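# Move the bottle carrier into the window-side spill tray

## Task

Pick up the empty bottle carrier from the shelved bench beside the door and set it upright on the floor of the spill tray sitting on the shelved bench beside the window. The carrier must never touch the floor, or the task fails. The parked cart, the pedal bin and the stool may be moved. When finished, release the carrier and back away from it. The robot must not topple or be left leaning, or the task fails.

## Robot and tools

Robot: a Hello Robot Stretch 3. It has one arm: a two-wheel base, a lift riding up a mast, and a telescoping arm that reaches out to the robot's right side, ending in a wrist (yaw, pitch, roll) and a two-finger gripper. The base cannot move sideways; to shift the gripper forward or back you drive the base. The base is 0.33 m long and 0.34 m wide and pivots about the point between its drive wheels, 0.05 m behind the front edge. Stowed (arm in, wrist folded) it sweeps a 0.28 m radius when turning; an unfolded level wrist reaches past that circle.

Frames: the base frame has its origin on the floor between the drive wheels, x forward, y left, z up. hand_pose is reported in this frame, located where the closed fingertips meet; with wrist joints at zero its x axis points up, y back along the arm toward the mast, z toward the rear. The odometry frame is the base frame as it was at the scene's start. base_odometry comes from wheel counts only, so wheel slip shows up as travel; heading is in radians, positive left, -3.142 to 3.142.

execute_actions: argument actions is a list holding exactly one action (or empty, which just reports state and pictures). One action may contain base, joints, or both, plus optional contact_limits; the parts start at once and may end at different times. base holds exactly one command: translate_m, a relative drive in metres from where the base last measured itself, forward positive, -1 to 1; or rotate_rad, a relative on-the-spot turn in radians, counter-clockwise (left) positive, -3.2 to 3.2. joints is one dictionary of absolute targets keyed by joint name: lift_m 0 to 1.1 (arm height on mast), arm_m 0 to 0.52 (extension), wrist_yaw_rad -1.345 to 4.42 (0 along the arm, positive toward the front, 3.0 folded over the base), wrist_pitch_rad -1.57 to 0.451 (0 level, negative tips fingertips down), wrist_roll_rad -2.911 to 2.911 (0 fingers side by side), gripper_m -0.089 to 0.179 (larger is wider; actual fingertip gap is a bit less, about 0.007 less near closed, 0.025 less fully open, zero below 0.007), head_pan_rad -3.953 to 1.73 (0 forward, positive left, -1.57 looks along the arm), head_tilt_rad -1.53 to 0.419 (negative looks down). contact_limits accepts only arm_m: a motor effort percentage (1 to 100) at which the arm motion halts with contact_stop; smaller is gentler, too small stops immediately, and it also caps holding force until the next action; values above the maximum are clipped. cameras picks which pictures come back: head_camera, nav_camera, wrist_camera or all; omitted or null means all, [] means none. Unknown keys, names or out-of-range numbers reject the whole call with no motion. A joint or base left out of an action may still be driving toward an earlier target without this being reported. An action runs at most 15 s.

wait: seconds from 0 to 10; commands nothing and returns the same report as an empty action. zoom_image: camera plus region [x0, y0, x1, y1] in pixels of that camera's most recent full image, at most 504 by 504, origin top-left. finished_scene: pass the scene number to end it; the goal must already hold and keep holding.

Result lines: base_status and joint_status tell how each motion ended. done means reached (for the base, wheels turned the full amount even if slipping); off_target means it stopped short and may still push; contact_stop, time_out or torque_fault mean the target was dropped. After contact_stop the arm or lift goes slack until commanded again; a loaded slack lift may sink, and closing fingers on a surface can push it up. on_its_own lists things you did not command; its 'held at' is a target, not a position, and an effort outside its rest range suggests pushing or carrying. motor_effort is percent of maximum, positive toward larger joint values (positive wheel effort pushes forward), with the peak of the last action in brackets; readings carry sizeable fixed and random error. base_tilt in degrees, forward and right positive, offset up to about 4 degrees. turned_by_wheels and turned_by_imu give turning since the last result. lidar_m: 12 sectors of 30 degrees counter-clockwise starting straight ahead (4th left, 7th behind, 10th right), distances in metres from the base origin, taken in a plane 0.17 m up, 0.15 to 12 m; '-' means nothing seen; it misses clear objects and thin legs, and the robot's own parts can block sectors 5, 6, 9, 10 when the lift is low. wrist_depth_mm and head_depth_mm are 7x7 grids of median depth from the top-left (wrist 45 to 1000 mm, head 280 to 4000 mm, head image is sideways). A camera_calibration block gives intrinsics and base-to-camera transforms; they may be slightly off.

Gripping: close to a gripper_m under the object's width to hold; open at least 0.02 above the touching value to release. Neither the reading nor done confirms a grasp; check images. If squeezing too hard the stall guard eases off; send a new value to re-squeeze.

Fast driving (0.30 m/s, 1.9 rad/s) needs lift_m under 0.30, arm_m under 0.03, wrist_yaw_rad over 2.54; otherwise 0.10 m/s and 0.63 rad/s. Fold or unfold the wrist only with lift_m 0.32 to 0.95, wrist_pitch_rad -0.4 and roll near 0; once folded the lift may go down to 0.25. With yaw below -0.4 keep pitch at -0.5 or lower.

Avoid: dropping or slamming the carrier, letting it hit the floor, knocking things over, hard pushes. Pushing the arm into something rigid with the gripper above roughly 0.45 m can tip the robot, more so with a raised contact limit or a repeated push. Driving while the gripper holds or presses something fixed, or snagging furniture (especially reversing), can tip it too; then reverse the last move in small steps, pull the gripper free, and if still leaning drop lift_m to about 0.2. Wrist and head have no contact stop, and wrist servos shut off for 10 s after prolonged strain. The robot keeps holding its last command while you think, and loose objects may occasionally be nudged.

Each tool is called by a JSON object that holds its "op" and its "data".

## Session

{"op": "execute_actions", "data": {"actions": []}}

Scene clock: 0.00 s.
base_odometry: x=+0.000 y=+0.000 heading=+0.000 (m, m, rad; odometry frame)
turned_by_wheels: +0.000 (rad since the last result)
turned_by_imu: +0.000 (rad since the last result)
base_tilt: forward=+1.8 right=+0.2 (deg)
lidar_m: 1.20 1.36 1.41 2.02 2.19 1.52 1.51 1.66 2.22 1.87 1.48 1.21
head_depth_mm: 1095 1103 1111 1126 1134 1144 1151 / 1110 1118 1131 1139 1146 1158 1163 / 1563 1571 1587 1598 1613 1627 1642 / 1583 1592 1609 1622 1641 1650 1537 / 1615 1616 1641 1652 1663 1675 1471 / 1635 1637 1653 1671 1689 1707 1479 / 1656 1662 1682 1699 1711 1731 1735
base_status: not commanded
joint_positions: lift_m=+0.442 arm_m=+0.001 wrist_yaw_rad=+2.981 wrist_pitch_rad=-0.436 wrist_roll_rad=-0.004 gripper_m=+0.037 head_pan_rad=-0.008 head_tilt_rad=+0.016
joint_status: not commanded
motor_effort: left_wheel=+0 right_wheel=+1 lift_m=+23 arm_m=+1 wrist_yaw_rad=+0 wrist_pitch_rad=+6 wrist_roll_rad=+0 gripper_m=+1 head_pan_rad=+1 head_tilt_rad=+3 (%)
hand_pose: x=+0.0142 y=+0.0735 z=+0.4508 quat_wxyz=(+0.208, +0.699, +0.098, +0.678) (m; base frame)
wrist_depth_mm: - - - - - - - / - - - - - - - / - - - - - - - / - - - - - - - / 822 837 - 875 845 869 897 / 680 688 - 712 734 722 737 / 590 596 624 607 616 614 634
pictures: head_camera (sideways: a quarter turn clockwise sets it upright), nav_camera (sideways: a quarter turn counterclockwise sets it upright), wrist_camera
Images, in order (width x height): head_camera 896x504, nav_camera 672x504, wrist_camera 644x364.

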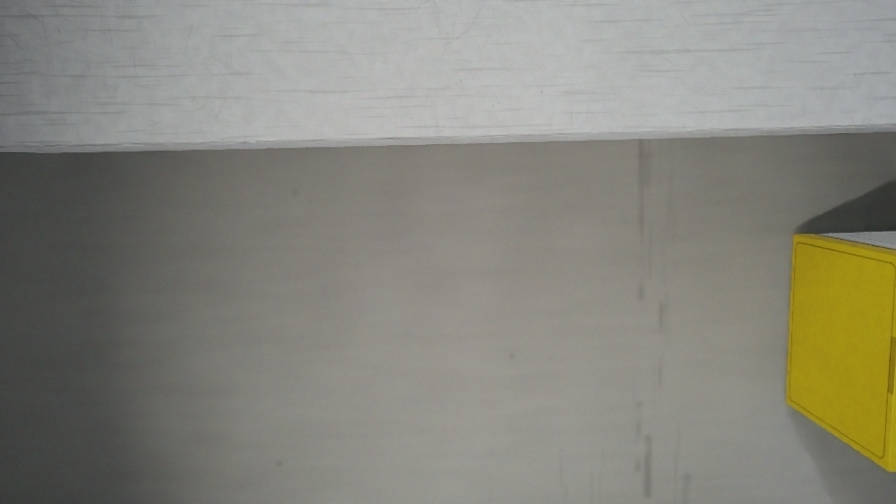

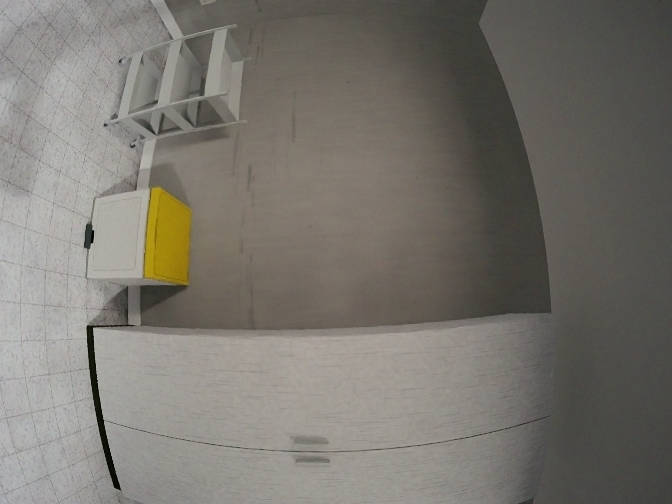

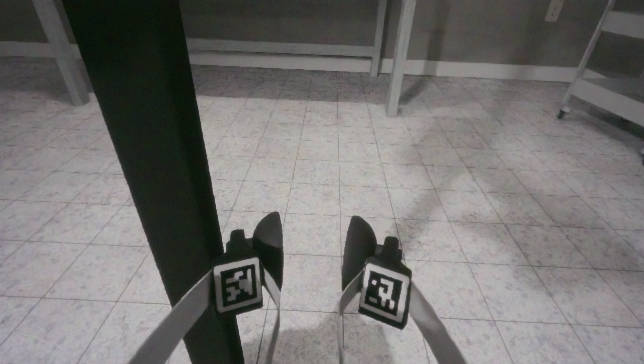

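{"op": "execute_actions", "data": {"actions": [{"joints":{"head_pan_rad":1.57,"head_tilt_rad":-0.3}}], "cameras": ["head_camera","nav_camera"]}}

{"op": "execute_actions", "data": {"actions": [{"joints":{"head_pan_rad":-1.57,"head_tilt_rad":-0.3}}], "cameras": ["head_camera","nav_camera"]}}

{"op": "execute_actions", "data": {"actions": [{"joints":{"head_pan_rad":-3.14,"head_tilt_rad":-0.3}}], "cameras": ["head_camera","nav_camera"]}}

Scene clock: 7.33 s.
base_odometry: x=+0.000 y=+0.000 heading=+0.000 (m, m, rad; odometry frame)
turned_by_wheels: +0.000 (rad since the last result)
turned_by_imu: -0.001 (rad since the last result)
base_tilt: forward=+1.7 right=+0.2 (deg)
lidar_m: 1.20 1.36 1.40 2.02 2.20 1.52 1.51 1.66 2.22 1.88 1.48 1.21
head_depth_mm: 1798 1889 2018 1570 2261 1745 1499 / 1842 1931 2073 1568 2301 1891 1509 / 1859 1952 2094 1583 2310 1889 1508 / 1872 1990 2115 1598 2373 1895 1515 / 1909 2000 2118 1496 2411 1903 1518 / 1924 2030 2168 1520 2432 1911 1520 / 1939 2049 2215 1717 2393 1914 1529
base_status: not commanded
joint_positions: lift_m=+0.442 arm_m=+0.001 wrist_yaw_rad=+2.981 wrist_pitch_rad=-0.436 wrist_roll_rad=-0.004 gripper_m=+0.037 head_pan_rad=+1.563 head_tilt_rad=-0.296
joint_status: all done
motor_effort: left_wheel=-1(1) right_wheel=+1(1) lift_m=+23(23) arm_m=+1(1) wrist_yaw_rad=+0(1) wrist_pitch_rad=+5(6) wrist_roll_rad=+0(0) gripper_m=+1(1) head_pan_rad=+3(31) head_tilt_rad=-1(21) (%)
hand_pose: x=+0.0142 y=+0.0735 z=+0.4508 quat_wxyz=(+0.208, +0.699, +0.098, +0.678) (m; base frame)
wrist_depth_mm: - - - - - - - / - - - - - - - / - - - - - - - / - 997 - - - - - / 818 808 - 874 871 900 897 / 687 698 - 702 743 729 732 / 588 603 627 605 615 625 631
pictures: head_camera (sideways: a quarter turn clockwise sets it upright), nav_camera (sideways: a quarter turn counterclockwise sets it upright)
camera_calibration (this result's frames):
head_camera: T_world_to_cam=[[-0.049132, -0.316246, -0.947404, 1.24662], [-0.998643, 0.0319608, 0.0411206, -0.0459617], [0.0172756, 0.948139, -0.317387, 0.369476], [0, 0, 0, 1]] pos_world=[0.00896677, 0.0453938, 1.30021]
nav_camera: T_world_to_cam=[[0.0549183, 0.290671, 0.955246, -1.20385], [0.998224, 0.00613719, -0.0592567, 0.121544], [-0.0230867, 0.956803, -0.289818, 0.331242], [0, 0, 0, 1]] pos_world=[-0.047567, 0.0322469, 1.25318]
Images, in order (width x height): head_camera 896x504, nav_camera 672x504.

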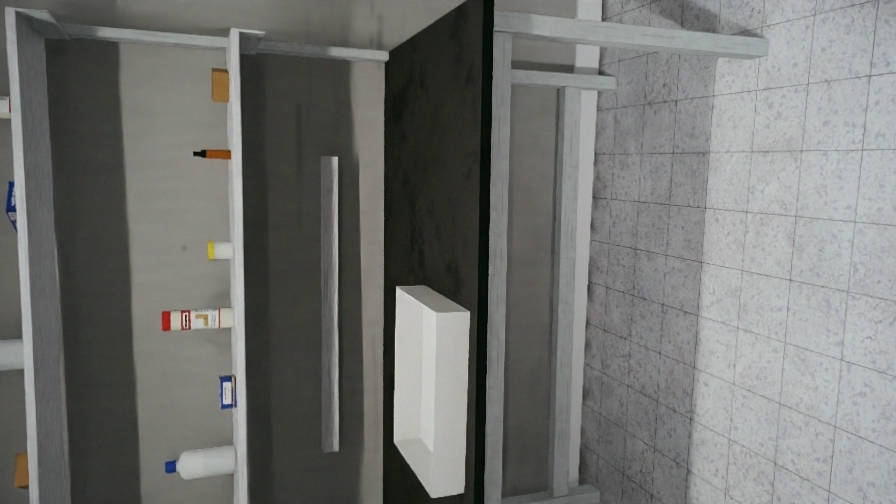

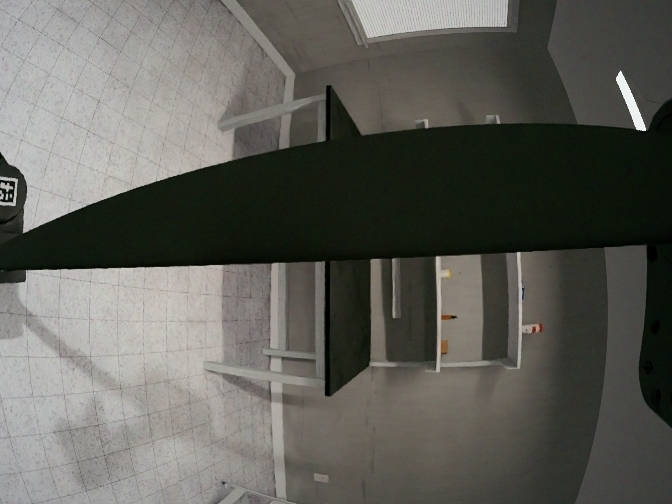

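Scene clock: 9.27 s.
base_odometry: x=+0.000 y=+0.000 heading=+0.000 (m, m, rad; odometry frame)
turned_by_wheels: +0.000 (rad since the last result)
turned_by_imu: +0.000 (rad since the last result)
base_tilt: forward=+1.8 right=+0.2 (deg)
lidar_m: 1.20 1.37 1.41 2.02 2.19 1.53 1.51 1.66 2.22 1.87 1.48 1.21
head_depth_mm: 2209 2346 2456 2115 2395 1881 1503 / 2265 2372 2508 2697 2525 1880 1504 / 2283 2407 2565 2695 2536 1893 1507 / 2344 2486 2629 2813 2413 1900 1509 / 2378 2509 2668 2903 2562 1898 1526 / 2420 2561 2708 2931 2571 1899 1524 / 2427 2584 2780 2981 2572 1916 1524
base_status: not commanded
joint_positions: lift_m=+0.442 arm_m=+0.001 wrist_yaw_rad=+2.981 wrist_pitch_rad=-0.436 wrist_roll_rad=-0.004 gripper_m=+0.037 head_pan_rad=-1.563 head_tilt_rad=-0.296
joint_status: all done
motor_effort: left_wheel=+0(1) right_wheel=+1(1) lift_m=+23(23) arm_m=+1(1) wrist_yaw_rad=+0(0) wrist_pitch_rad=+6(6) wrist_roll_rad=+0(0) gripper_m=+0(1) head_pan_rad=-2(28) head_tilt_rad=-1(2) (%)
hand_pose: x=+0.0142 y=+0.0735 z=+0.4508 quat_wxyz=(+0.208, +0.699, +0.098, +0.678) (m; base frame)
wrist_depth_mm: - - - - - - - / - - - - - - - / - - - - - - - / - - - - - - - / 827 819 - 892 876 883 908 / 684 696 - 698 729 738 724 / 594 601 610 605 610 613 639
pictures: head_camera (sideways: a quarter turn clockwise sets it upright), nav_camera (sideways: a quarter turn counterclockwise sets it upright)
camera_calibration (this result's frames):
head_camera: T_world_to_cam=[[0.0440429, 0.317195, -0.947337, 1.24597], [0.999028, -0.0159201, 0.0411156, -0.058141], [-0.00204004, -0.948227, -0.317588, 0.369855], [0, 0, 0, 1]] pos_world=[0.00396298, -0.0454336, 1.3002]
nav_camera: T_world_to_cam=[[-0.0502394, -0.291718, 0.955184, -1.20313], [-0.997997, -0.0221624, -0.0592597, 0.133725], [0.0384563, -0.956247, -0.290021, 0.33113], [0, 0, 0, 1]] pos_world=[0.0602781, -0.0313701, 1.25317]
Images, in order (width x height): head_camera 896x504, nav_camera 672x504.

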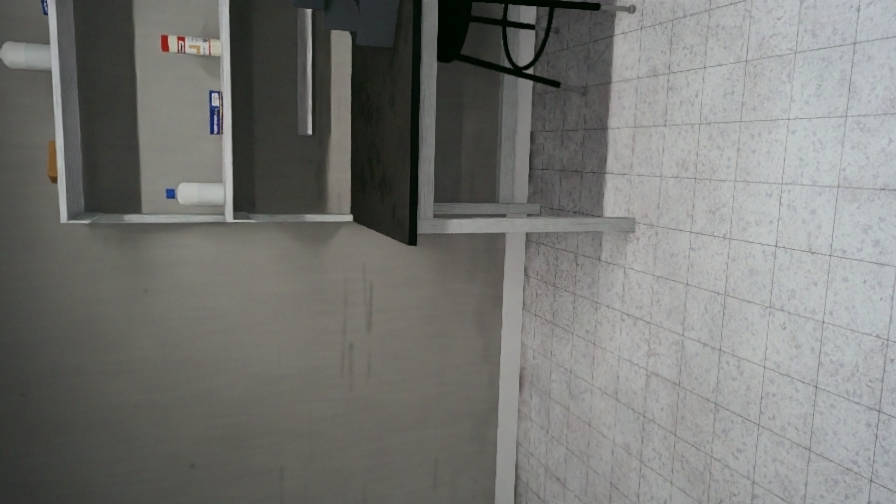

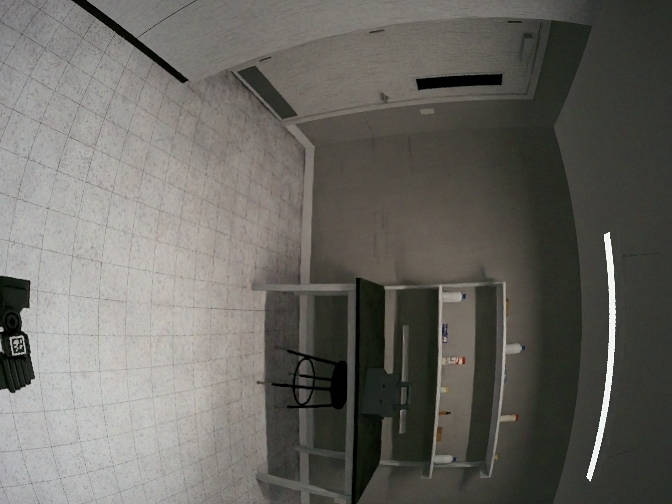

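Scene clock: 10.57 s.
base_odometry: x=+0.000 y=+0.000 heading=+0.000 (m, m, rad; odometry frame)
turned_by_wheels: +0.000 (rad since the last result)
turned_by_imu: +0.000 (rad since the last result)
base_tilt: forward=+1.8 right=+0.2 (deg)
lidar_m: 1.20 1.37 1.41 2.02 2.19 1.53 1.51 1.66 2.23 1.87 1.48 1.20
head_depth_mm: 1548 1917 2011 2112 2261 1828 1501 / 1546 1685 1700 1552 1661 1760 1503 / 1572 1974 1722 1580 1683 1777 1504 / 1582 2000 2079 1608 1726 1833 1516 / 1615 2030 2118 1629 1755 1833 1513 / 1643 2068 2125 1652 1783 1864 1522 / 1666 2082 2190 1690 1824 1929 1526
base_status: not commanded
joint_positions: lift_m=+0.442 arm_m=+0.001 wrist_yaw_rad=+2.981 wrist_pitch_rad=-0.436 wrist_roll_rad=-0.004 gripper_m=+0.037 head_pan_rad=-3.133 head_tilt_rad=-0.296
joint_status: all done
motor_effort: left_wheel=+0(0) right_wheel=+2(1) lift_m=+23(23) arm_m=+1(1) wrist_yaw_rad=+0(0) wrist_pitch_rad=+5(6) wrist_roll_rad=-1(0) gripper_m=+1(1) head_pan_rad=-2(29) head_tilt_rad=-1(3) (%)
hand_pose: x=+0.0142 y=+0.0735 z=+0.4508 quat_wxyz=(+0.208, +0.699, +0.098, +0.678) (m; base frame)
wrist_depth_mm: - - - - - - - / - - - - - - - / - - - - - - - / 989 992 - - - - - / 802 831 - 879 893 890 899 / 694 692 - 717 730 712 736 / 589 592 606 608 616 620 625
pictures: head_camera (sideways: a quarter turn clockwise sets it upright), nav_camera (sideways: a quarter turn counterclockwise sets it upright)
camera_calibration (this result's frames):
head_camera: T_world_to_cam=[[0.31726, -0.0437902, -0.947327, 1.24429], [-0.0151263, -0.99904, 0.0411148, -0.0519536], [-0.948218, 0.00128542, -0.317618, 0.375666], [0, 0, 0, 1]] pos_world=[-0.0393352, 0.00210088, 1.3002]
nav_camera: T_world_to_cam=[[-0.291789, 0.0500069, 0.955175, -1.20165], [-0.0229548, 0.997979, -0.0592601, 0.127777], [-0.956207, -0.0392173, -0.290051, 0.337237], [0, 0, 0, 1]] pos_world=[-0.0252254, -0.0542031, 1.25317]
Images, in order (width x height): head_camera 896x504, nav_camera 672x504.

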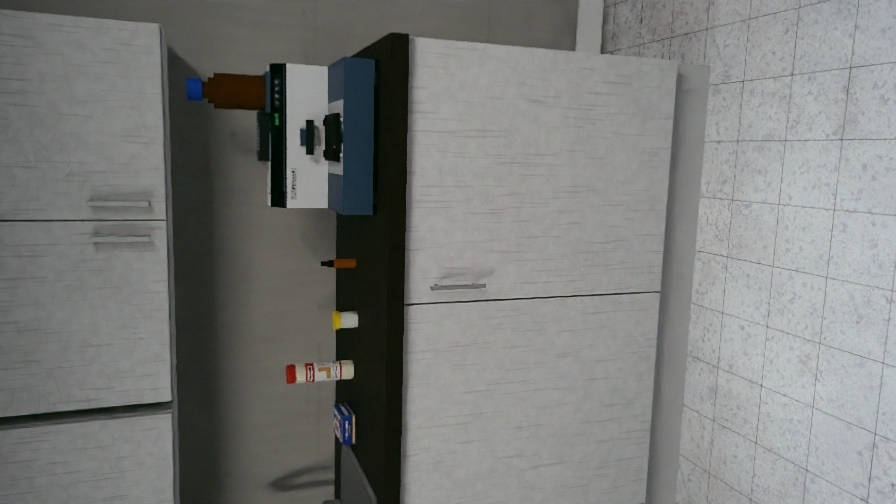

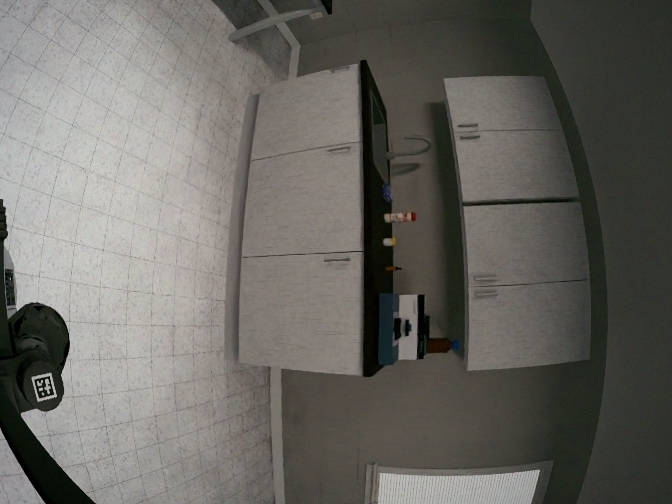

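{"op": "execute_actions", "data": {"actions": [{"joints":{"head_pan_rad":-1.95,"head_tilt_rad":-0.3}}], "cameras": ["head_camera"]}}

{"op": "zoom_image", "data": {"camera": "head_camera", "region": [250, 130, 490, 370]}}

Scene clock: 15.67 s.
base_odometry: x=+0.000 y=+0.000 heading=+0.000 (m, m, rad; odometry frame)
turned_by_wheels: +0.000 (rad since the last result)
turned_by_imu: -0.001 (rad since the last result)
base_tilt: forward=+1.8 right=+0.2 (deg)
lidar_m: 1.20 1.37 1.41 2.02 2.20 1.52 1.51 1.66 2.22 1.87 1.48 1.21
head_depth_mm: 2594 2767 2900 3087 2395 1886 1497 / 2510 2655 2778 3071 2532 1884 1501 / 2427 2574 2732 2933 2523 1895 1504 / 2378 2515 2082 2364 2515 1891 1519 / 2304 2467 2541 2303 2534 1905 1513 / 2246 2401 2525 2738 2568 1906 1526 / 2195 2358 2462 1921 2450 1918 1533
base_status: not commanded
joint_positions: lift_m=+0.442 arm_m=+0.001 wrist_yaw_rad=+2.981 wrist_pitch_rad=-0.436 wrist_roll_rad=-0.004 gripper_m=+0.037 head_pan_rad=-1.957 head_tilt_rad=-0.296
joint_status: all done
motor_effort: left_wheel=+0(0) right_wheel=+1(1) lift_m=+23(23) arm_m=+1(1) wrist_yaw_rad=+0(0) wrist_pitch_rad=+6(5) wrist_roll_rad=+0(1) gripper_m=+1(1) head_pan_rad=+2(31) head_tilt_rad=-1(1) (%)
hand_pose: x=+0.0142 y=+0.0735 z=+0.4508 quat_wxyz=(+0.208, +0.699, +0.098, +0.678) (m; base frame)
wrist_depth_mm: - - - - - - - / - - - - - - - / - - - - - - - / - - - - - - - / 816 822 - 867 876 906 876 / 691 686 - 697 728 739 746 / 586 596 606 615 615 626 637
pictures: head_camera (sideways: a quarter turn clockwise sets it upright)
camera_calibration (this result's frames):
head_camera: T_world_to_cam=[[0.162576, 0.275935, -0.947327, 1.24523], [0.916183, -0.398646, 0.0411148, -0.0576346], [-0.366303, -0.874609, -0.317618, 0.372116], [0, 0, 0, 1]] pos_world=[-0.013334, -0.0411229, 1.3002]
Images, in order (width x height): head_camera 896x504.

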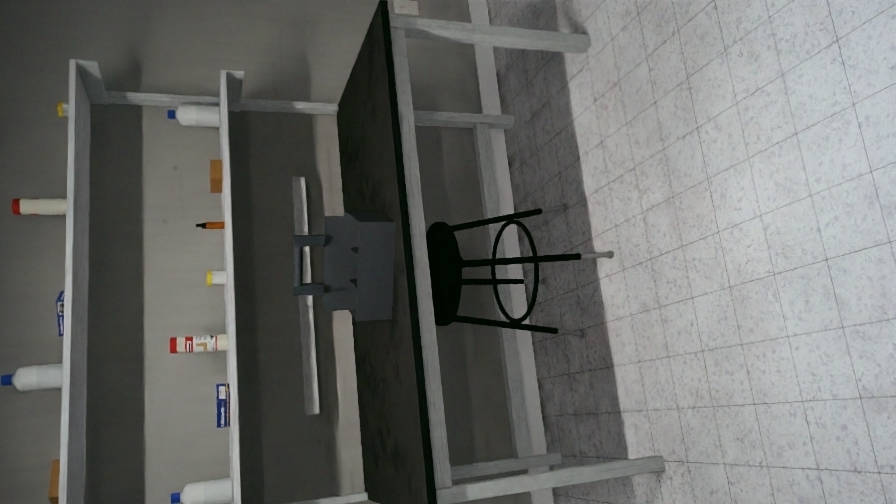

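Region (250, 130, 490, 370) of head_camera's 896x504 image, scaled by 2.100, with more detail than that image has.

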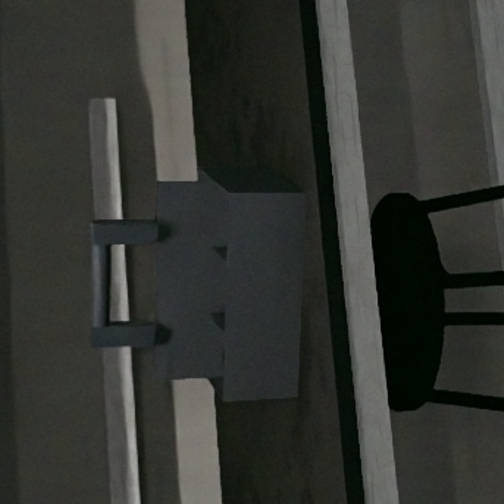

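{"op": "execute_actions", "data": {"actions": [{"joints":{"lift_m":0.27}}], "cameras": []}}

{"op": "execute_actions", "data": {"actions": [{"base":{"rotate_rad":1.075},"joints":{"head_pan_rad":-3.14,"head_tilt_rad":-0.5}}], "cameras": []}}

{"op": "execute_actions", "data": {"actions": [{"base":{"translate_m":-1.0}}], "cameras": ["head_camera"]}}

Scene clock: 43.77 s.
base_odometry: x=+0.000 y=+0.000 heading=+0.000 (m, m, rad; odometry frame)
turned_by_wheels: +0.000 (rad since the last result)
turned_by_imu: -0.001 (rad since the last result)
base_tilt: forward=+1.7 right=+0.1 (deg)
lidar_m: 1.20 1.36 1.41 2.02 2.20 1.52 1.51 1.66 2.22 1.87 1.48 1.21
head_depth_mm: 2607 2774 2913 3096 2411 1881 1503 / 2488 2656 2789 3043 2518 1879 1505 / 2432 2580 2739 2958 2544 1887 1504 / 2380 2520 2103 2358 2543 1891 1515 / 2308 2450 2581 2304 2539 1901 1509 / 2256 2385 2560 2714 2585 1920 1518 / 2213 2342 2465 1927 2443 1914 1528
base_status: not commanded
joint_positions: lift_m=+0.270 arm_m=+0.001 wrist_yaw_rad=+2.981 wrist_pitch_rad=-0.437 wrist_roll_rad=-0.004 gripper_m=+0.037 head_pan_rad=-1.957 head_tilt_rad=-0.296
joint_status: all done
motor_effort: left_wheel=+0(0) right_wheel=+0(1) lift_m=+18(19) arm_m=+1(1) wrist_yaw_rad=+0(0) wrist_pitch_rad=+6(6) wrist_roll_rad=+0(0) gripper_m=+1(0) head_pan_rad=+2(3) head_tilt_rad=-1(2) (%)
hand_pose: x=+0.0142 y=+0.0734 z=+0.2788 quat_wxyz=(+0.208, +0.699, +0.098, +0.678) (m; base frame)
wrist_depth_mm: - - - - - - - / - - - - - - - / 904 - 943 957 972 - - / 699 699 716 732 763 766 776 / 571 569 - 618 602 609 623 / 473 496 - - 513 506 515 / - - - - 426 437 438
pictures: none
No camera images: the call's "cameras" was empty. Leave "cameras" out to get every camera's image.

Scene clock: 45.70 s.
base_odometry: x=+0.000 y=+0.000 heading=+1.075 (m, m, rad; odometry frame)
turned_by_wheels: +1.075 (rad since the last result)
turned_by_imu: +1.067 (rad since the last result)
base_tilt: forward=+1.8 right=+0.2 (deg)
lidar_m: 1.41 2.02 1.74 1.52 1.51 1.68 2.21 1.87 1.47 1.21 1.20 1.37
head_depth_mm: 2780 3035 3248 2505 1910 1542 1303 / 2647 2860 3128 2486 1909 1542 1303 / 2498 2678 3041 2538 1908 1555 1303 / 2449 2568 2933 2497 1926 1541 1306 / 2350 1993 2222 2538 1931 1559 1302 / 2276 2211 2466 2538 1932 1557 1306 / 2192 2333 2613 2526 1937 1566 1314
base_status: done
joint_positions: lift_m=+0.270 arm_m=+0.001 wrist_yaw_rad=+2.981 wrist_pitch_rad=-0.437 wrist_roll_rad=-0.004 gripper_m=+0.037 head_pan_rad=-3.133 head_tilt_rad=-0.494
joint_status: all done
motor_effort: left_wheel=-3(9) right_wheel=+5(14) lift_m=+18(18) arm_m=+1(0) wrist_yaw_rad=+1(0) wrist_pitch_rad=+6(6) wrist_roll_rad=+0(0) gripper_m=+0(1) head_pan_rad=-2(32) head_tilt_rad=-2(17) (%)
hand_pose: x=+0.0142 y=+0.0734 z=+0.2788 quat_wxyz=(+0.208, +0.699, +0.098, +0.678) (m; base frame)
wrist_depth_mm: - - - - - - - / - - - - - - - / 915 - 941 979 988 - - / 696 700 724 743 759 762 796 / 583 571 - 613 600 608 619 / 476 492 - - 512 503 516 / - - - - 426 436 439
pictures: none
No camera images: the call's "cameras" was empty. Leave "cameras" out to get every camera's image.

Scene clock: 50.63 s.
base_odometry: x=-0.476 y=-0.879 heading=+1.075 (m, m, rad; odometry frame)
turned_by_wheels: +0.000 (rad since the last result)
turned_by_imu: -0.004 (rad since the last result)
base_tilt: forward=+1.9 right=+0.2 (deg)
lidar_m: 2.40 2.41 1.44 1.18 1.17 1.26 1.03 1.25 1.06 1.98 1.54 1.70
head_depth_mm: 1756 1934 2049 1396 1737 1544 1302 / 1641 1858 1474 2216 1907 1552 1300 / 1575 1769 1486 2061 1914 1552 1299 / 1528 1705 1489 1185 1927 1557 1303 / 1499 1629 1325 1096 1858 1553 1307 / 1447 1550 1100 1058 1792 1520 1311 / 1388 1507 1112 1043 1803 1556 1315
base_status: done
joint_positions: lift_m=+0.270 arm_m=+0.001 wrist_yaw_rad=+2.981 wrist_pitch_rad=-0.437 wrist_roll_rad=-0.004 gripper_m=+0.037 head_pan_rad=-3.133 head_tilt_rad=-0.495
joint_status: not commanded
motor_effort: left_wheel=-3(12) right_wheel=+5(8) lift_m=+18(18) arm_m=+1(1) wrist_yaw_rad=-1(0) wrist_pitch_rad=+6(5) wrist_roll_rad=+0(0) gripper_m=+1(0) head_pan_rad=-2(2) head_tilt_rad=-2(2) (%)
hand_pose: x=+0.0142 y=+0.0734 z=+0.2787 quat_wxyz=(+0.208, +0.699, +0.098, +0.678) (m; base frame)
wrist_depth_mm: 898 - - - - - - / - - - - - - - / 904 - 952 955 981 - - / 702 703 731 744 755 781 809 / 561 568 - 600 607 609 618 / 474 494 - - 513 509 512 / - - - - 428 435 432
pictures: head_camera (sideways: a quarter turn clockwise sets it upright)
camera_calibration (this result's frames):
head_camera: T_world_to_cam=[[0.497853, -0.0423196, -0.866228, 1.13737], [-0.0230135, -0.999102, 0.0355844, -0.0446956], [-0.866956, 0.00221918, -0.49838, 0.610396], [0, 0, 0, 1]] pos_world=[-0.038084, 0.00212294, 1.29102]
Images, in order (width x height): head_camera 896x504.

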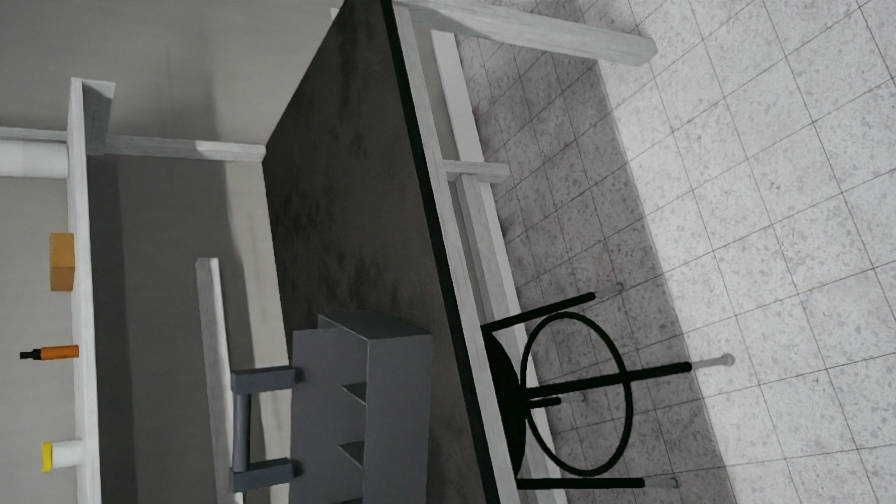

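{"op": "execute_actions", "data": {"actions": [{"base":{"translate_m":-0.33}}], "cameras": []}}

{"op": "execute_actions", "data": {"actions": [{"base":{"rotate_rad":-1.67},"joints":{"head_pan_rad":-1.57,"head_tilt_rad":-0.55}}], "cameras": []}}

{"op": "execute_actions", "data": {"actions": [{"base":{"translate_m":0.38}}], "cameras": ["head_camera"]}}

Scene clock: 87.60 s.
base_odometry: x=-0.633 y=-1.170 heading=+1.074 (m, m, rad; odometry frame)
turned_by_wheels: +0.000 (rad since the last result)
turned_by_imu: -0.002 (rad since the last result)
base_tilt: forward=+1.7 right=+0.2 (deg)
lidar_m: 2.72 2.68 1.30 1.07 1.06 0.97 0.96 0.72 0.89 2.08 1.69 1.82
head_depth_mm: 1397 1571 1728 1020 1787 1549 1299 / 1230 1478 1474 1025 1729 1550 1304 / 1276 1450 1483 1022 887 1545 1306 / 1233 1383 1465 1030 853 1550 1308 / 1203 1323 1407 951 815 1514 1308 / 1164 1280 1328 813 763 1478 1278 / 1124 1250 1267 818 767 1484 1283
base_status: done
joint_positions: lift_m=+0.270 arm_m=+0.001 wrist_yaw_rad=+2.981 wrist_pitch_rad=-0.437 wrist_roll_rad=-0.004 gripper_m=+0.037 head_pan_rad=-3.133 head_tilt_rad=-0.495
joint_status: not commanded
motor_effort: left_wheel=-3(11) right_wheel=+5(8) lift_m=+18(18) arm_m=+1(1) wrist_yaw_rad=+0(0) wrist_pitch_rad=+6(6) wrist_roll_rad=-1(0) gripper_m=+0(1) head_pan_rad=-2(2) head_tilt_rad=-1(2) (%)
hand_pose: x=+0.0142 y=+0.0734 z=+0.2787 quat_wxyz=(+0.208, +0.699, +0.098, +0.678) (m; base frame)
wrist_depth_mm: 824 - - - - - - / 925 - - - - - - / 894 - 941 963 996 - - / 693 699 720 720 760 748 768 / 569 560 - 606 603 606 605 / 477 497 - - 508 504 509 / - - - - 426 430 441
pictures: none
No camera images: the call's "cameras" was empty. Leave "cameras" out to get every camera's image.

Scene clock: 89.90 s.
base_odometry: x=-0.633 y=-1.170 heading=-0.595 (m, m, rad; odometry frame)
turned_by_wheels: -1.670 (rad since the last result)
turned_by_imu: -1.658 (rad since the last result)
base_tilt: forward=+1.8 right=+0.1 (deg)
lidar_m: 2.11 1.69 1.77 2.73 2.67 1.38 1.08 1.06 0.97 0.95 0.72 0.89
head_depth_mm: 1549 1739 1925 1027 1268 1416 1266 / 1445 1629 1303 973 1816 1488 1268 / 1320 1536 1305 949 1755 1491 1269 / 1324 1462 1312 950 1668 1493 1268 / 1249 1385 1317 951 837 1461 1272 / 1180 1299 1319 845 796 1455 1272 / 1147 1247 1195 790 749 1475 1275
base_status: done
joint_positions: lift_m=+0.270 arm_m=+0.001 wrist_yaw_rad=+2.981 wrist_pitch_rad=-0.437 wrist_roll_rad=-0.004 gripper_m=+0.037 head_pan_rad=-1.577 head_tilt_rad=-0.543
joint_status: all done
motor_effort: left_wheel=+3(10) right_wheel=-3(9) lift_m=+18(19) arm_m=+1(1) wrist_yaw_rad=+0(0) wrist_pitch_rad=+6(6) wrist_roll_rad=+0(0) gripper_m=+1(0) head_pan_rad=+2(30) head_tilt_rad=-2(10) (%)
hand_pose: x=+0.0142 y=+0.0734 z=+0.2787 quat_wxyz=(+0.208, +0.699, +0.098, +0.678) (m; base frame)
wrist_depth_mm: - - - - - - - / - - - - - - - / 899 - 940 960 996 - - / 695 699 717 738 746 754 775 / 569 573 - 620 602 609 626 / 479 496 - - 519 511 511 / - - - - 427 434 438
pictures: none
No camera images: the call's "cameras" was empty. Leave "cameras" out to get every camera's image.

Scene clock: 92.83 s.
base_odometry: x=-0.319 y=-1.383 heading=-0.595 (m, m, rad; odometry frame)
turned_by_wheels: +0.000 (rad since the last result)
turned_by_imu: +0.001 (rad since the last result)
base_tilt: forward=+1.7 right=+0.2 (deg)
lidar_m: 1.76 1.39 1.39 2.11 2.94 1.83 1.43 1.41 1.18 0.66 1.10 0.54
head_depth_mm: 1345 1487 1301 943 815 1493 1265 / 1103 1435 1239 794 767 1497 1265 / 1198 1332 783 793 745 1425 1238 / 1143 1255 782 795 746 1420 1271 / 1060 1200 1288 812 743 664 1267 / 1028 1151 1248 956 746 646 1274 / 834 1105 1197 958 748 616 1277
base_status: done
joint_positions: lift_m=+0.270 arm_m=+0.001 wrist_yaw_rad=+2.981 wrist_pitch_rad=-0.437 wrist_roll_rad=-0.004 gripper_m=+0.037 head_pan_rad=-1.577 head_tilt_rad=-0.543
joint_status: not commanded
motor_effort: left_wheel=+3(10) right_wheel=-4(7) lift_m=+18(18) arm_m=+0(0) wrist_yaw_rad=+0(0) wrist_pitch_rad=+6(6) wrist_roll_rad=+0(0) gripper_m=+1(1) head_pan_rad=+2(2) head_tilt_rad=-3(2) (%)
hand_pose: x=+0.0142 y=+0.0734 z=+0.2787 quat_wxyz=(+0.208, +0.699, +0.098, +0.678) (m; base frame)
wrist_depth_mm: - - - - - - - / - - - - - - - / 900 - 952 - 985 - - / 696 702 737 734 748 769 780 / 561 567 - 611 604 612 616 / 471 496 - - 506 508 516 / - - - - 429 432 444
pictures: head_camera (sideways: a quarter turn clockwise sets it upright)
camera_calibration (this result's frames):
head_camera: T_world_to_cam=[[0.049927, 0.538909, -0.840883, 1.10705], [0.998642, -0.0394697, 0.0339984, -0.0488607], [-0.0148674, -0.841439, -0.540148, 0.659543], [0, 0, 0, 1]] pos_world=[0.00332831, -0.0435624, 1.28881]
Images, in order (width x height): head_camera 896x504.

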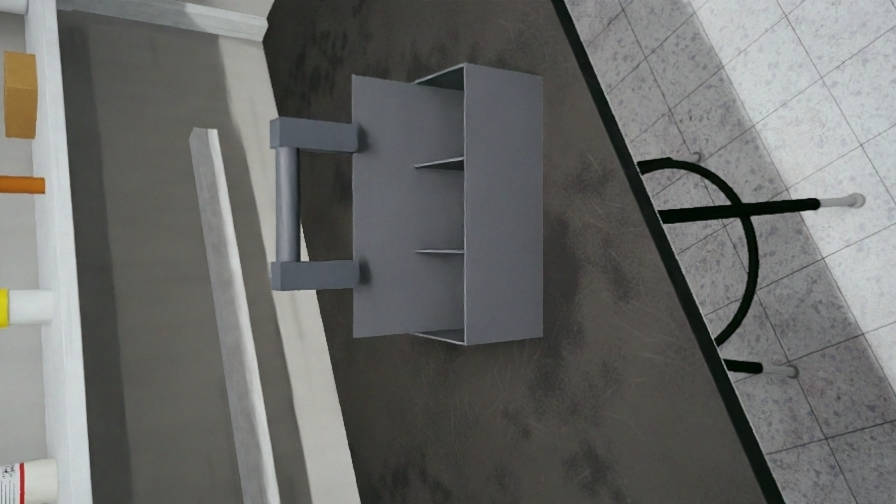

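{"op": "execute_actions", "data": {"actions": [{"joints":{"lift_m":0.92}}], "cameras": []}}

{"op": "execute_actions", "data": {"actions": [{"joints":{"wrist_yaw_rad":0}}], "cameras": []}}

{"op": "execute_actions", "data": {"actions": [{"joints":{"wrist_pitch_rad":0,"wrist_roll_rad":1.57,"gripper_m":0.09}}]}}

Scene clock: 110.60 s.
base_odometry: x=-0.319 y=-1.383 heading=-0.595 (m, m, rad; odometry frame)
turned_by_wheels: +0.000 (rad since the last result)
turned_by_imu: -0.001 (rad since the last result)
base_tilt: forward=+1.8 right=+0.1 (deg)
lidar_m: 1.75 1.39 1.40 2.11 2.93 1.83 1.43 1.40 1.18 0.66 1.10 0.54
head_depth_mm: 1344 1492 1303 908 802 - - / 1100 1433 1177 784 743 - - / 1199 1338 1184 786 741 1525 - / 1149 1256 761 787 744 663 - / 1058 1201 1292 851 746 645 - / 1029 1146 1251 955 747 638 - / 830 1103 1194 959 749 615 1280
base_status: not commanded
joint_positions: lift_m=+0.920 arm_m=+0.001 wrist_yaw_rad=+2.981 wrist_pitch_rad=-0.437 wrist_roll_rad=-0.004 gripper_m=+0.037 head_pan_rad=-1.577 head_tilt_rad=-0.543
joint_status: all done
motor_effort: left_wheel=+3(3) right_wheel=-3(4) lift_m=+28(29) arm_m=+0(0) wrist_yaw_rad=-1(1) wrist_pitch_rad=+6(6) wrist_roll_rad=+0(0) gripper_m=+1(0) head_pan_rad=+3(2) head_tilt_rad=-1(4) (%)
hand_pose: x=+0.0142 y=+0.0734 z=+0.9282 quat_wxyz=(+0.208, +0.699, +0.098, +0.678) (m; base frame)
wrist_depth_mm: - - - - - - - / - - - - - - - / - - - - - - - / - - - - - - - / - - - - - - - / - - - - - - - / - - - - - - -
pictures: none
No camera images: the call's "cameras" was empty. Leave "cameras" out to get every camera's image.

Scene clock: 113.10 s.
base_odometry: x=-0.319 y=-1.383 heading=-0.595 (m, m, rad; odometry frame)
turned_by_wheels: +0.000 (rad since the last result)
turned_by_imu: +0.000 (rad since the last result)
base_tilt: forward=+1.7 right=+0.1 (deg)
lidar_m: 1.76 1.39 1.40 2.11 2.93 1.83 1.43 1.41 1.19 0.66 1.10 0.54
head_depth_mm: 1346 1478 1301 911 803 - - / 1099 1438 1173 783 742 - - / 1206 1329 1181 785 745 - - / 1148 1256 760 787 745 - 1246 / 1062 1201 1285 853 744 664 1271 / 1028 1152 1250 955 746 647 1274 / 833 1101 1193 956 748 616 1272
base_status: not commanded
joint_positions: lift_m=+0.920 arm_m=+0.001 wrist_yaw_rad=+0.003 wrist_pitch_rad=-0.437 wrist_roll_rad=-0.004 gripper_m=+0.037 head_pan_rad=-1.577 head_tilt_rad=-0.543
joint_status: all done
motor_effort: left_wheel=+3(3) right_wheel=-4(4) lift_m=+27(28) arm_m=+1(0) wrist_yaw_rad=-3(4) wrist_pitch_rad=+6(6) wrist_roll_rad=+0(0) gripper_m=+1(1) head_pan_rad=+2(2) head_tilt_rad=-3(3) (%)
hand_pose: x=-0.0208 y=-0.3677 z=+0.9282 quat_wxyz=(+0.692, +0.155, -0.688, -0.152) (m; base frame)
wrist_depth_mm: 755 797 907 955 - - - / 798 871 922 463 460 - - / 635 658 673 490 487 692 741 / 495 510 512 433 427 518 571 / 406 413 431 437 434 480 - / 337 343 - 361 - - - / 291 305 - - - - -
pictures: none
No camera images: the call's "cameras" was empty. Leave "cameras" out to get every camera's image.

Scene clock: 114.53 s.
base_odometry: x=-0.319 y=-1.383 heading=-0.595 (m, m, rad; odometry frame)
turned_by_wheels: +0.000 (rad since the last result)
turned_by_imu: +0.000 (rad since the last result)
base_tilt: forward=+1.7 right=+0.1 (deg)
lidar_m: 1.76 1.39 1.40 2.12 2.93 1.83 1.43 1.41 1.18 0.66 1.10 0.54
head_depth_mm: 1344 1487 1302 907 801 - - / 1102 1436 1176 784 741 - - / 1204 1330 1178 786 742 - - / 1149 1259 760 773 743 - 1241 / 1060 1201 1286 851 745 663 1270 / 1028 1154 1247 953 746 647 1274 / 831 1098 1200 957 748 616 1276
base_status: not commanded
joint_positions: lift_m=+0.920 arm_m=+0.001 wrist_yaw_rad=+0.003 wrist_pitch_rad=-0.024 wrist_roll_rad=+1.566 gripper_m=+0.090 head_pan_rad=-1.577 head_tilt_rad=-0.543
joint_status: all done
motor_effort: left_wheel=+2(2) right_wheel=-4(3) lift_m=+28(28) arm_m=+1(1) wrist_yaw_rad=-3(4) wrist_pitch_rad=+9(9) wrist_roll_rad=+1(3) gripper_m=+1(81) head_pan_rad=+2(3) head_tilt_rad=-2(2) (%)
hand_pose: x=-0.0207 y=-0.4014 z=+1.0280 quat_wxyz=(+0.003, +0.001, -1.000, -0.012) (m; base frame)
wrist_depth_mm: - - - - 437 339 318 / 942 - - - 450 350 314 / 866 - - - 464 362 313 / 799 - - - 489 377 311 / 794 - - - 503 391 308 / 803 991 903 - - 444 307 / 793 955 962 973 844 412 302
pictures: head_camera (sideways: a quarter turn clockwise sets it upright), nav_camera (sideways: a quarter turn counterclockwise sets it upright), wrist_camera
camera_calibration (this result's frames):
head_camera: T_world_to_cam=[[0.049927, 0.538909, -0.840883, 1.10705], [0.998642, -0.0394697, 0.0339984, -0.0488607], [-0.0148674, -0.841439, -0.540147, 0.659542], [0, 0, 0, 1]] pos_world=[0.00332831, -0.0435624, 1.28881]
nav_camera: T_world_to_cam=[[-0.0557771, -0.516046, 0.854743, -1.07204], [-0.998118, 0.0069803, -0.0609189, 0.135866], [0.0254706, -0.856533, -0.515464, 0.624581], [0, 0, 0, 1]] pos_world=[0.0599066, -0.0191974, 1.24655]
wrist_camera: T_world_to_cam=[[-0.0502422, 0.0267044, -0.99838, 1.03183], [0.987337, 0.151938, -0.0456224, 0.164365], [0.150474, -0.988029, -0.034, -0.195503], [0, 0, 0, 1]] pos_world=[-0.081024, -0.245691, 1.03101]
Images, in order (width x height): head_camera 896x504, nav_camera 672x504, wrist_camera 644x364.

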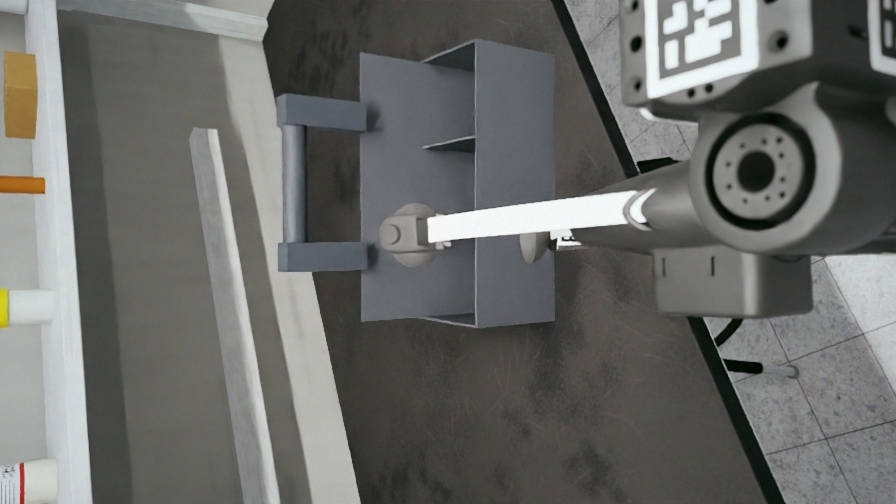

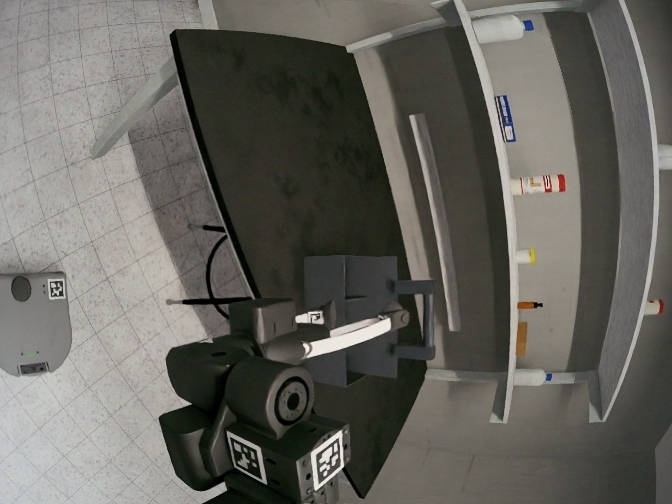

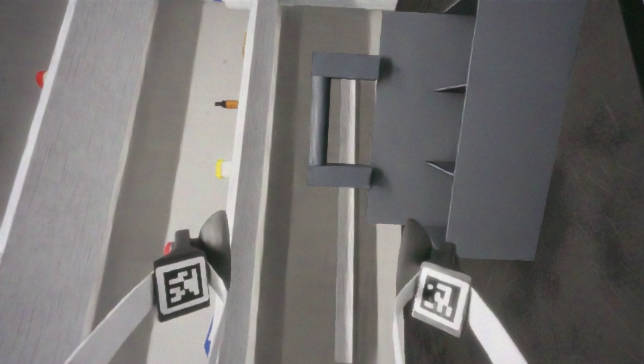

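{"op": "execute_actions", "data": {"actions": [{"base":{"translate_m":-0.077},"joints":{"arm_m":0.2,"lift_m":0.925}}], "cameras": ["head_camera","wrist_camera"]}}

Scene clock: 123.97 s.
base_odometry: x=-0.382 y=-1.340 heading=-0.595 (m, m, rad; odometry frame)
turned_by_wheels: +0.000 (rad since the last result)
turned_by_imu: -0.001 (rad since the last result)
base_tilt: forward=+1.7 right=+0.3 (deg)
lidar_m: 1.83 1.45 1.47 2.23 2.80 1.74 1.36 1.34 1.13 0.65 0.81 0.61
head_depth_mm: 1332 1526 1376 - 1712 1492 1266 / 1314 1480 1454 - 1684 1490 1262 / 1191 1375 1311 - 742 1448 1269 / 1171 1295 1254 - 722 1450 1246 / 1126 1235 1184 785 741 1422 1272 / 1054 1175 1259 852 748 664 1276 / 1027 1130 1221 959 750 648 1276
base_status: done
joint_positions: lift_m=+0.925 arm_m=+0.200 wrist_yaw_rad=+0.002 wrist_pitch_rad=-0.022 wrist_roll_rad=+1.567 gripper_m=+0.090 head_pan_rad=-1.577 head_tilt_rad=-0.543
joint_status: all done
motor_effort: left_wheel=+3(4) right_wheel=-3(7) lift_m=+28(30) arm_m=+6(8) wrist_yaw_rad=-2(3) wrist_pitch_rad=+9(9) wrist_roll_rad=+1(1) gripper_m=+1(1) head_pan_rad=+2(2) head_tilt_rad=-2(3) (%)
hand_pose: x=-0.0209 y=-0.6002 z=+1.0334 quat_wxyz=(+0.002, +0.001, -1.000, -0.012) (m; base frame)
wrist_depth_mm: 766 - - - - 427 246 / 766 - - - 981 253 254 / 760 958 884 251 250 263 263 / 792 915 935 867 930 272 267 / 811 892 832 815 905 283 279 / 801 854 858 280 281 287 241 / 789 806 698 825 304 304 186
pictures: head_camera (sideways: a quarter turn clockwise sets it upright), wrist_camera
camera_calibration (this result's frames):
head_camera: T_world_to_cam=[[0.0499229, 0.538909, -0.840883, 1.10705], [0.998643, -0.039462, 0.0339984, -0.0488607], [-0.0148609, -0.841439, -0.540148, 0.659543], [0, 0, 0, 1]] pos_world=[0.00332864, -0.0435624, 1.28881]
wrist_camera: T_world_to_cam=[[-0.0497696, 0.025453, -0.998436, 1.04176], [0.987506, 0.150909, -0.0453776, 0.194199], [0.149518, -0.98822, -0.0326456, -0.39329], [0, 0, 0, 1]] pos_world=[-0.0811206, -0.444479, 1.0361]
Images, in order (width x height): head_camera 896x504, wrist_camera 644x364.

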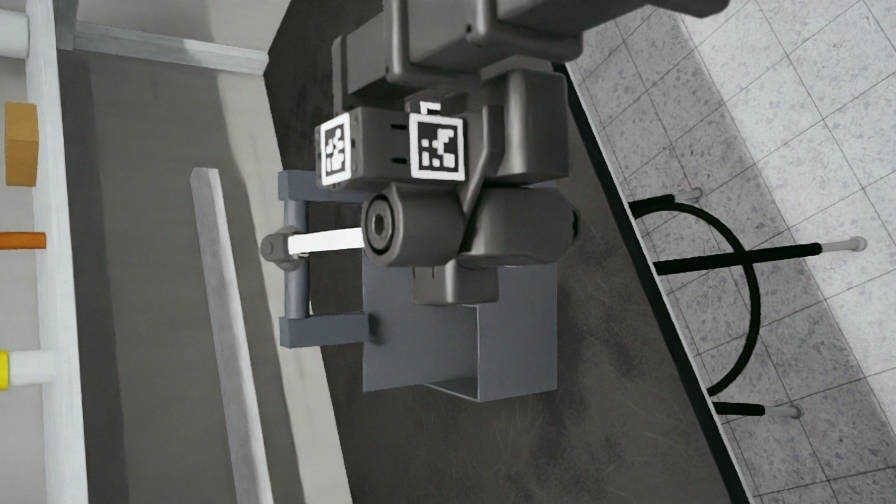

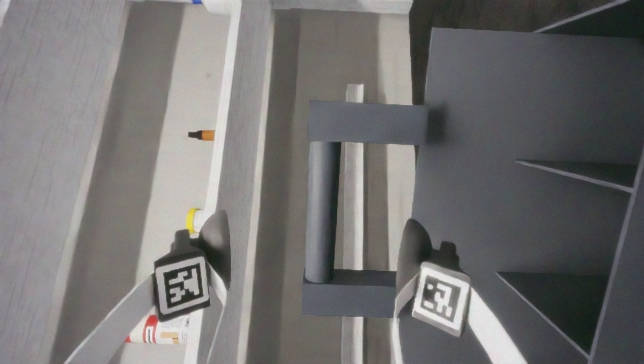

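{"op": "execute_actions", "data": {"actions": [{"joints":{"arm_m":0.322}}], "cameras": ["head_camera","wrist_camera"]}}

Scene clock: 131.97 s.
base_odometry: x=-0.382 y=-1.340 heading=-0.595 (m, m, rad; odometry frame)
turned_by_wheels: +0.000 (rad since the last result)
turned_by_imu: -0.001 (rad since the last result)
base_tilt: forward=+1.8 right=+0.1 (deg)
lidar_m: 1.83 1.45 1.47 2.22 2.80 1.74 1.36 1.33 1.13 0.65 0.81 0.61
head_depth_mm: 1333 1524 1374 - 1698 1493 1266 / 1321 1464 - 844 818 1491 1264 / 1201 1368 - 766 743 1457 1266 / 1171 1283 - 727 739 1460 1244 / 1126 1234 972 784 739 1428 1272 / 1051 1171 1260 856 746 666 1276 / 1025 1133 1219 954 749 647 1274
base_status: not commanded
joint_positions: lift_m=+0.925 arm_m=+0.322 wrist_yaw_rad=+0.002 wrist_pitch_rad=-0.022 wrist_roll_rad=+1.567 gripper_m=+0.090 head_pan_rad=-1.577 head_tilt_rad=-0.543
joint_status: all done
motor_effort: left_wheel=+3(2) right_wheel=-4(3) lift_m=+28(28) arm_m=+6(7) wrist_yaw_rad=-2(1) wrist_pitch_rad=+9(9) wrist_roll_rad=+1(1) gripper_m=+1(0) head_pan_rad=+3(3) head_tilt_rad=-2(2) (%)
hand_pose: x=-0.0209 y=-0.7222 z=+1.0334 quat_wxyz=(+0.002, +0.001, -1.000, -0.012) (m; base frame)
wrist_depth_mm: 771 925 825 925 942 482 131 / 768 884 710 900 682 135 135 / 780 838 625 126 126 128 140 / 798 798 630 136 825 146 145 / 772 779 776 141 768 151 150 / 743 751 734 148 754 156 156 / 714 530 727 160 730 162 162
pictures: head_camera (sideways: a quarter turn clockwise sets it upright), wrist_camera
camera_calibration (this result's frames):
head_camera: T_world_to_cam=[[0.0499229, 0.538909, -0.840883, 1.10705], [0.998643, -0.0394622, 0.0339984, -0.0488607], [-0.014861, -0.841439, -0.540148, 0.659542], [0, 0, 0, 1]] pos_world=[0.00332863, -0.0435624, 1.28881]
wrist_camera: T_world_to_cam=[[-0.0497416, 0.0253841, -0.998439, 1.04484], [0.987509, 0.150893, -0.0453608, 0.212585], [0.149506, -0.988224, -0.0325726, -0.513934], [0, 0, 0, 1]] pos_world=[-0.0811217, -0.566482, 1.03611]
Images, in order (width x height): head_camera 896x504, wrist_camera 644x364.

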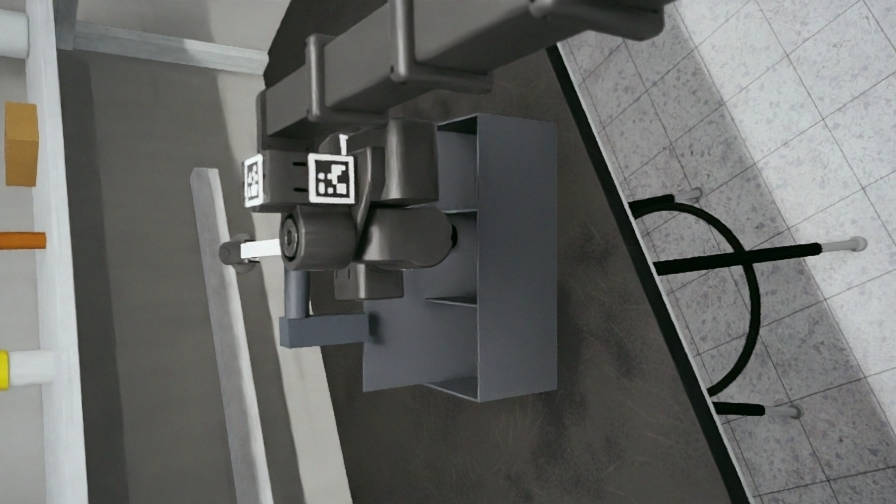

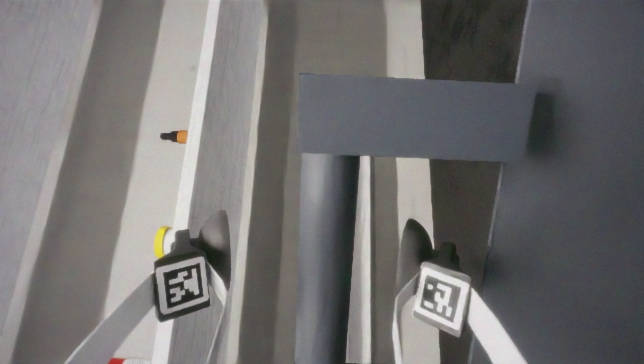

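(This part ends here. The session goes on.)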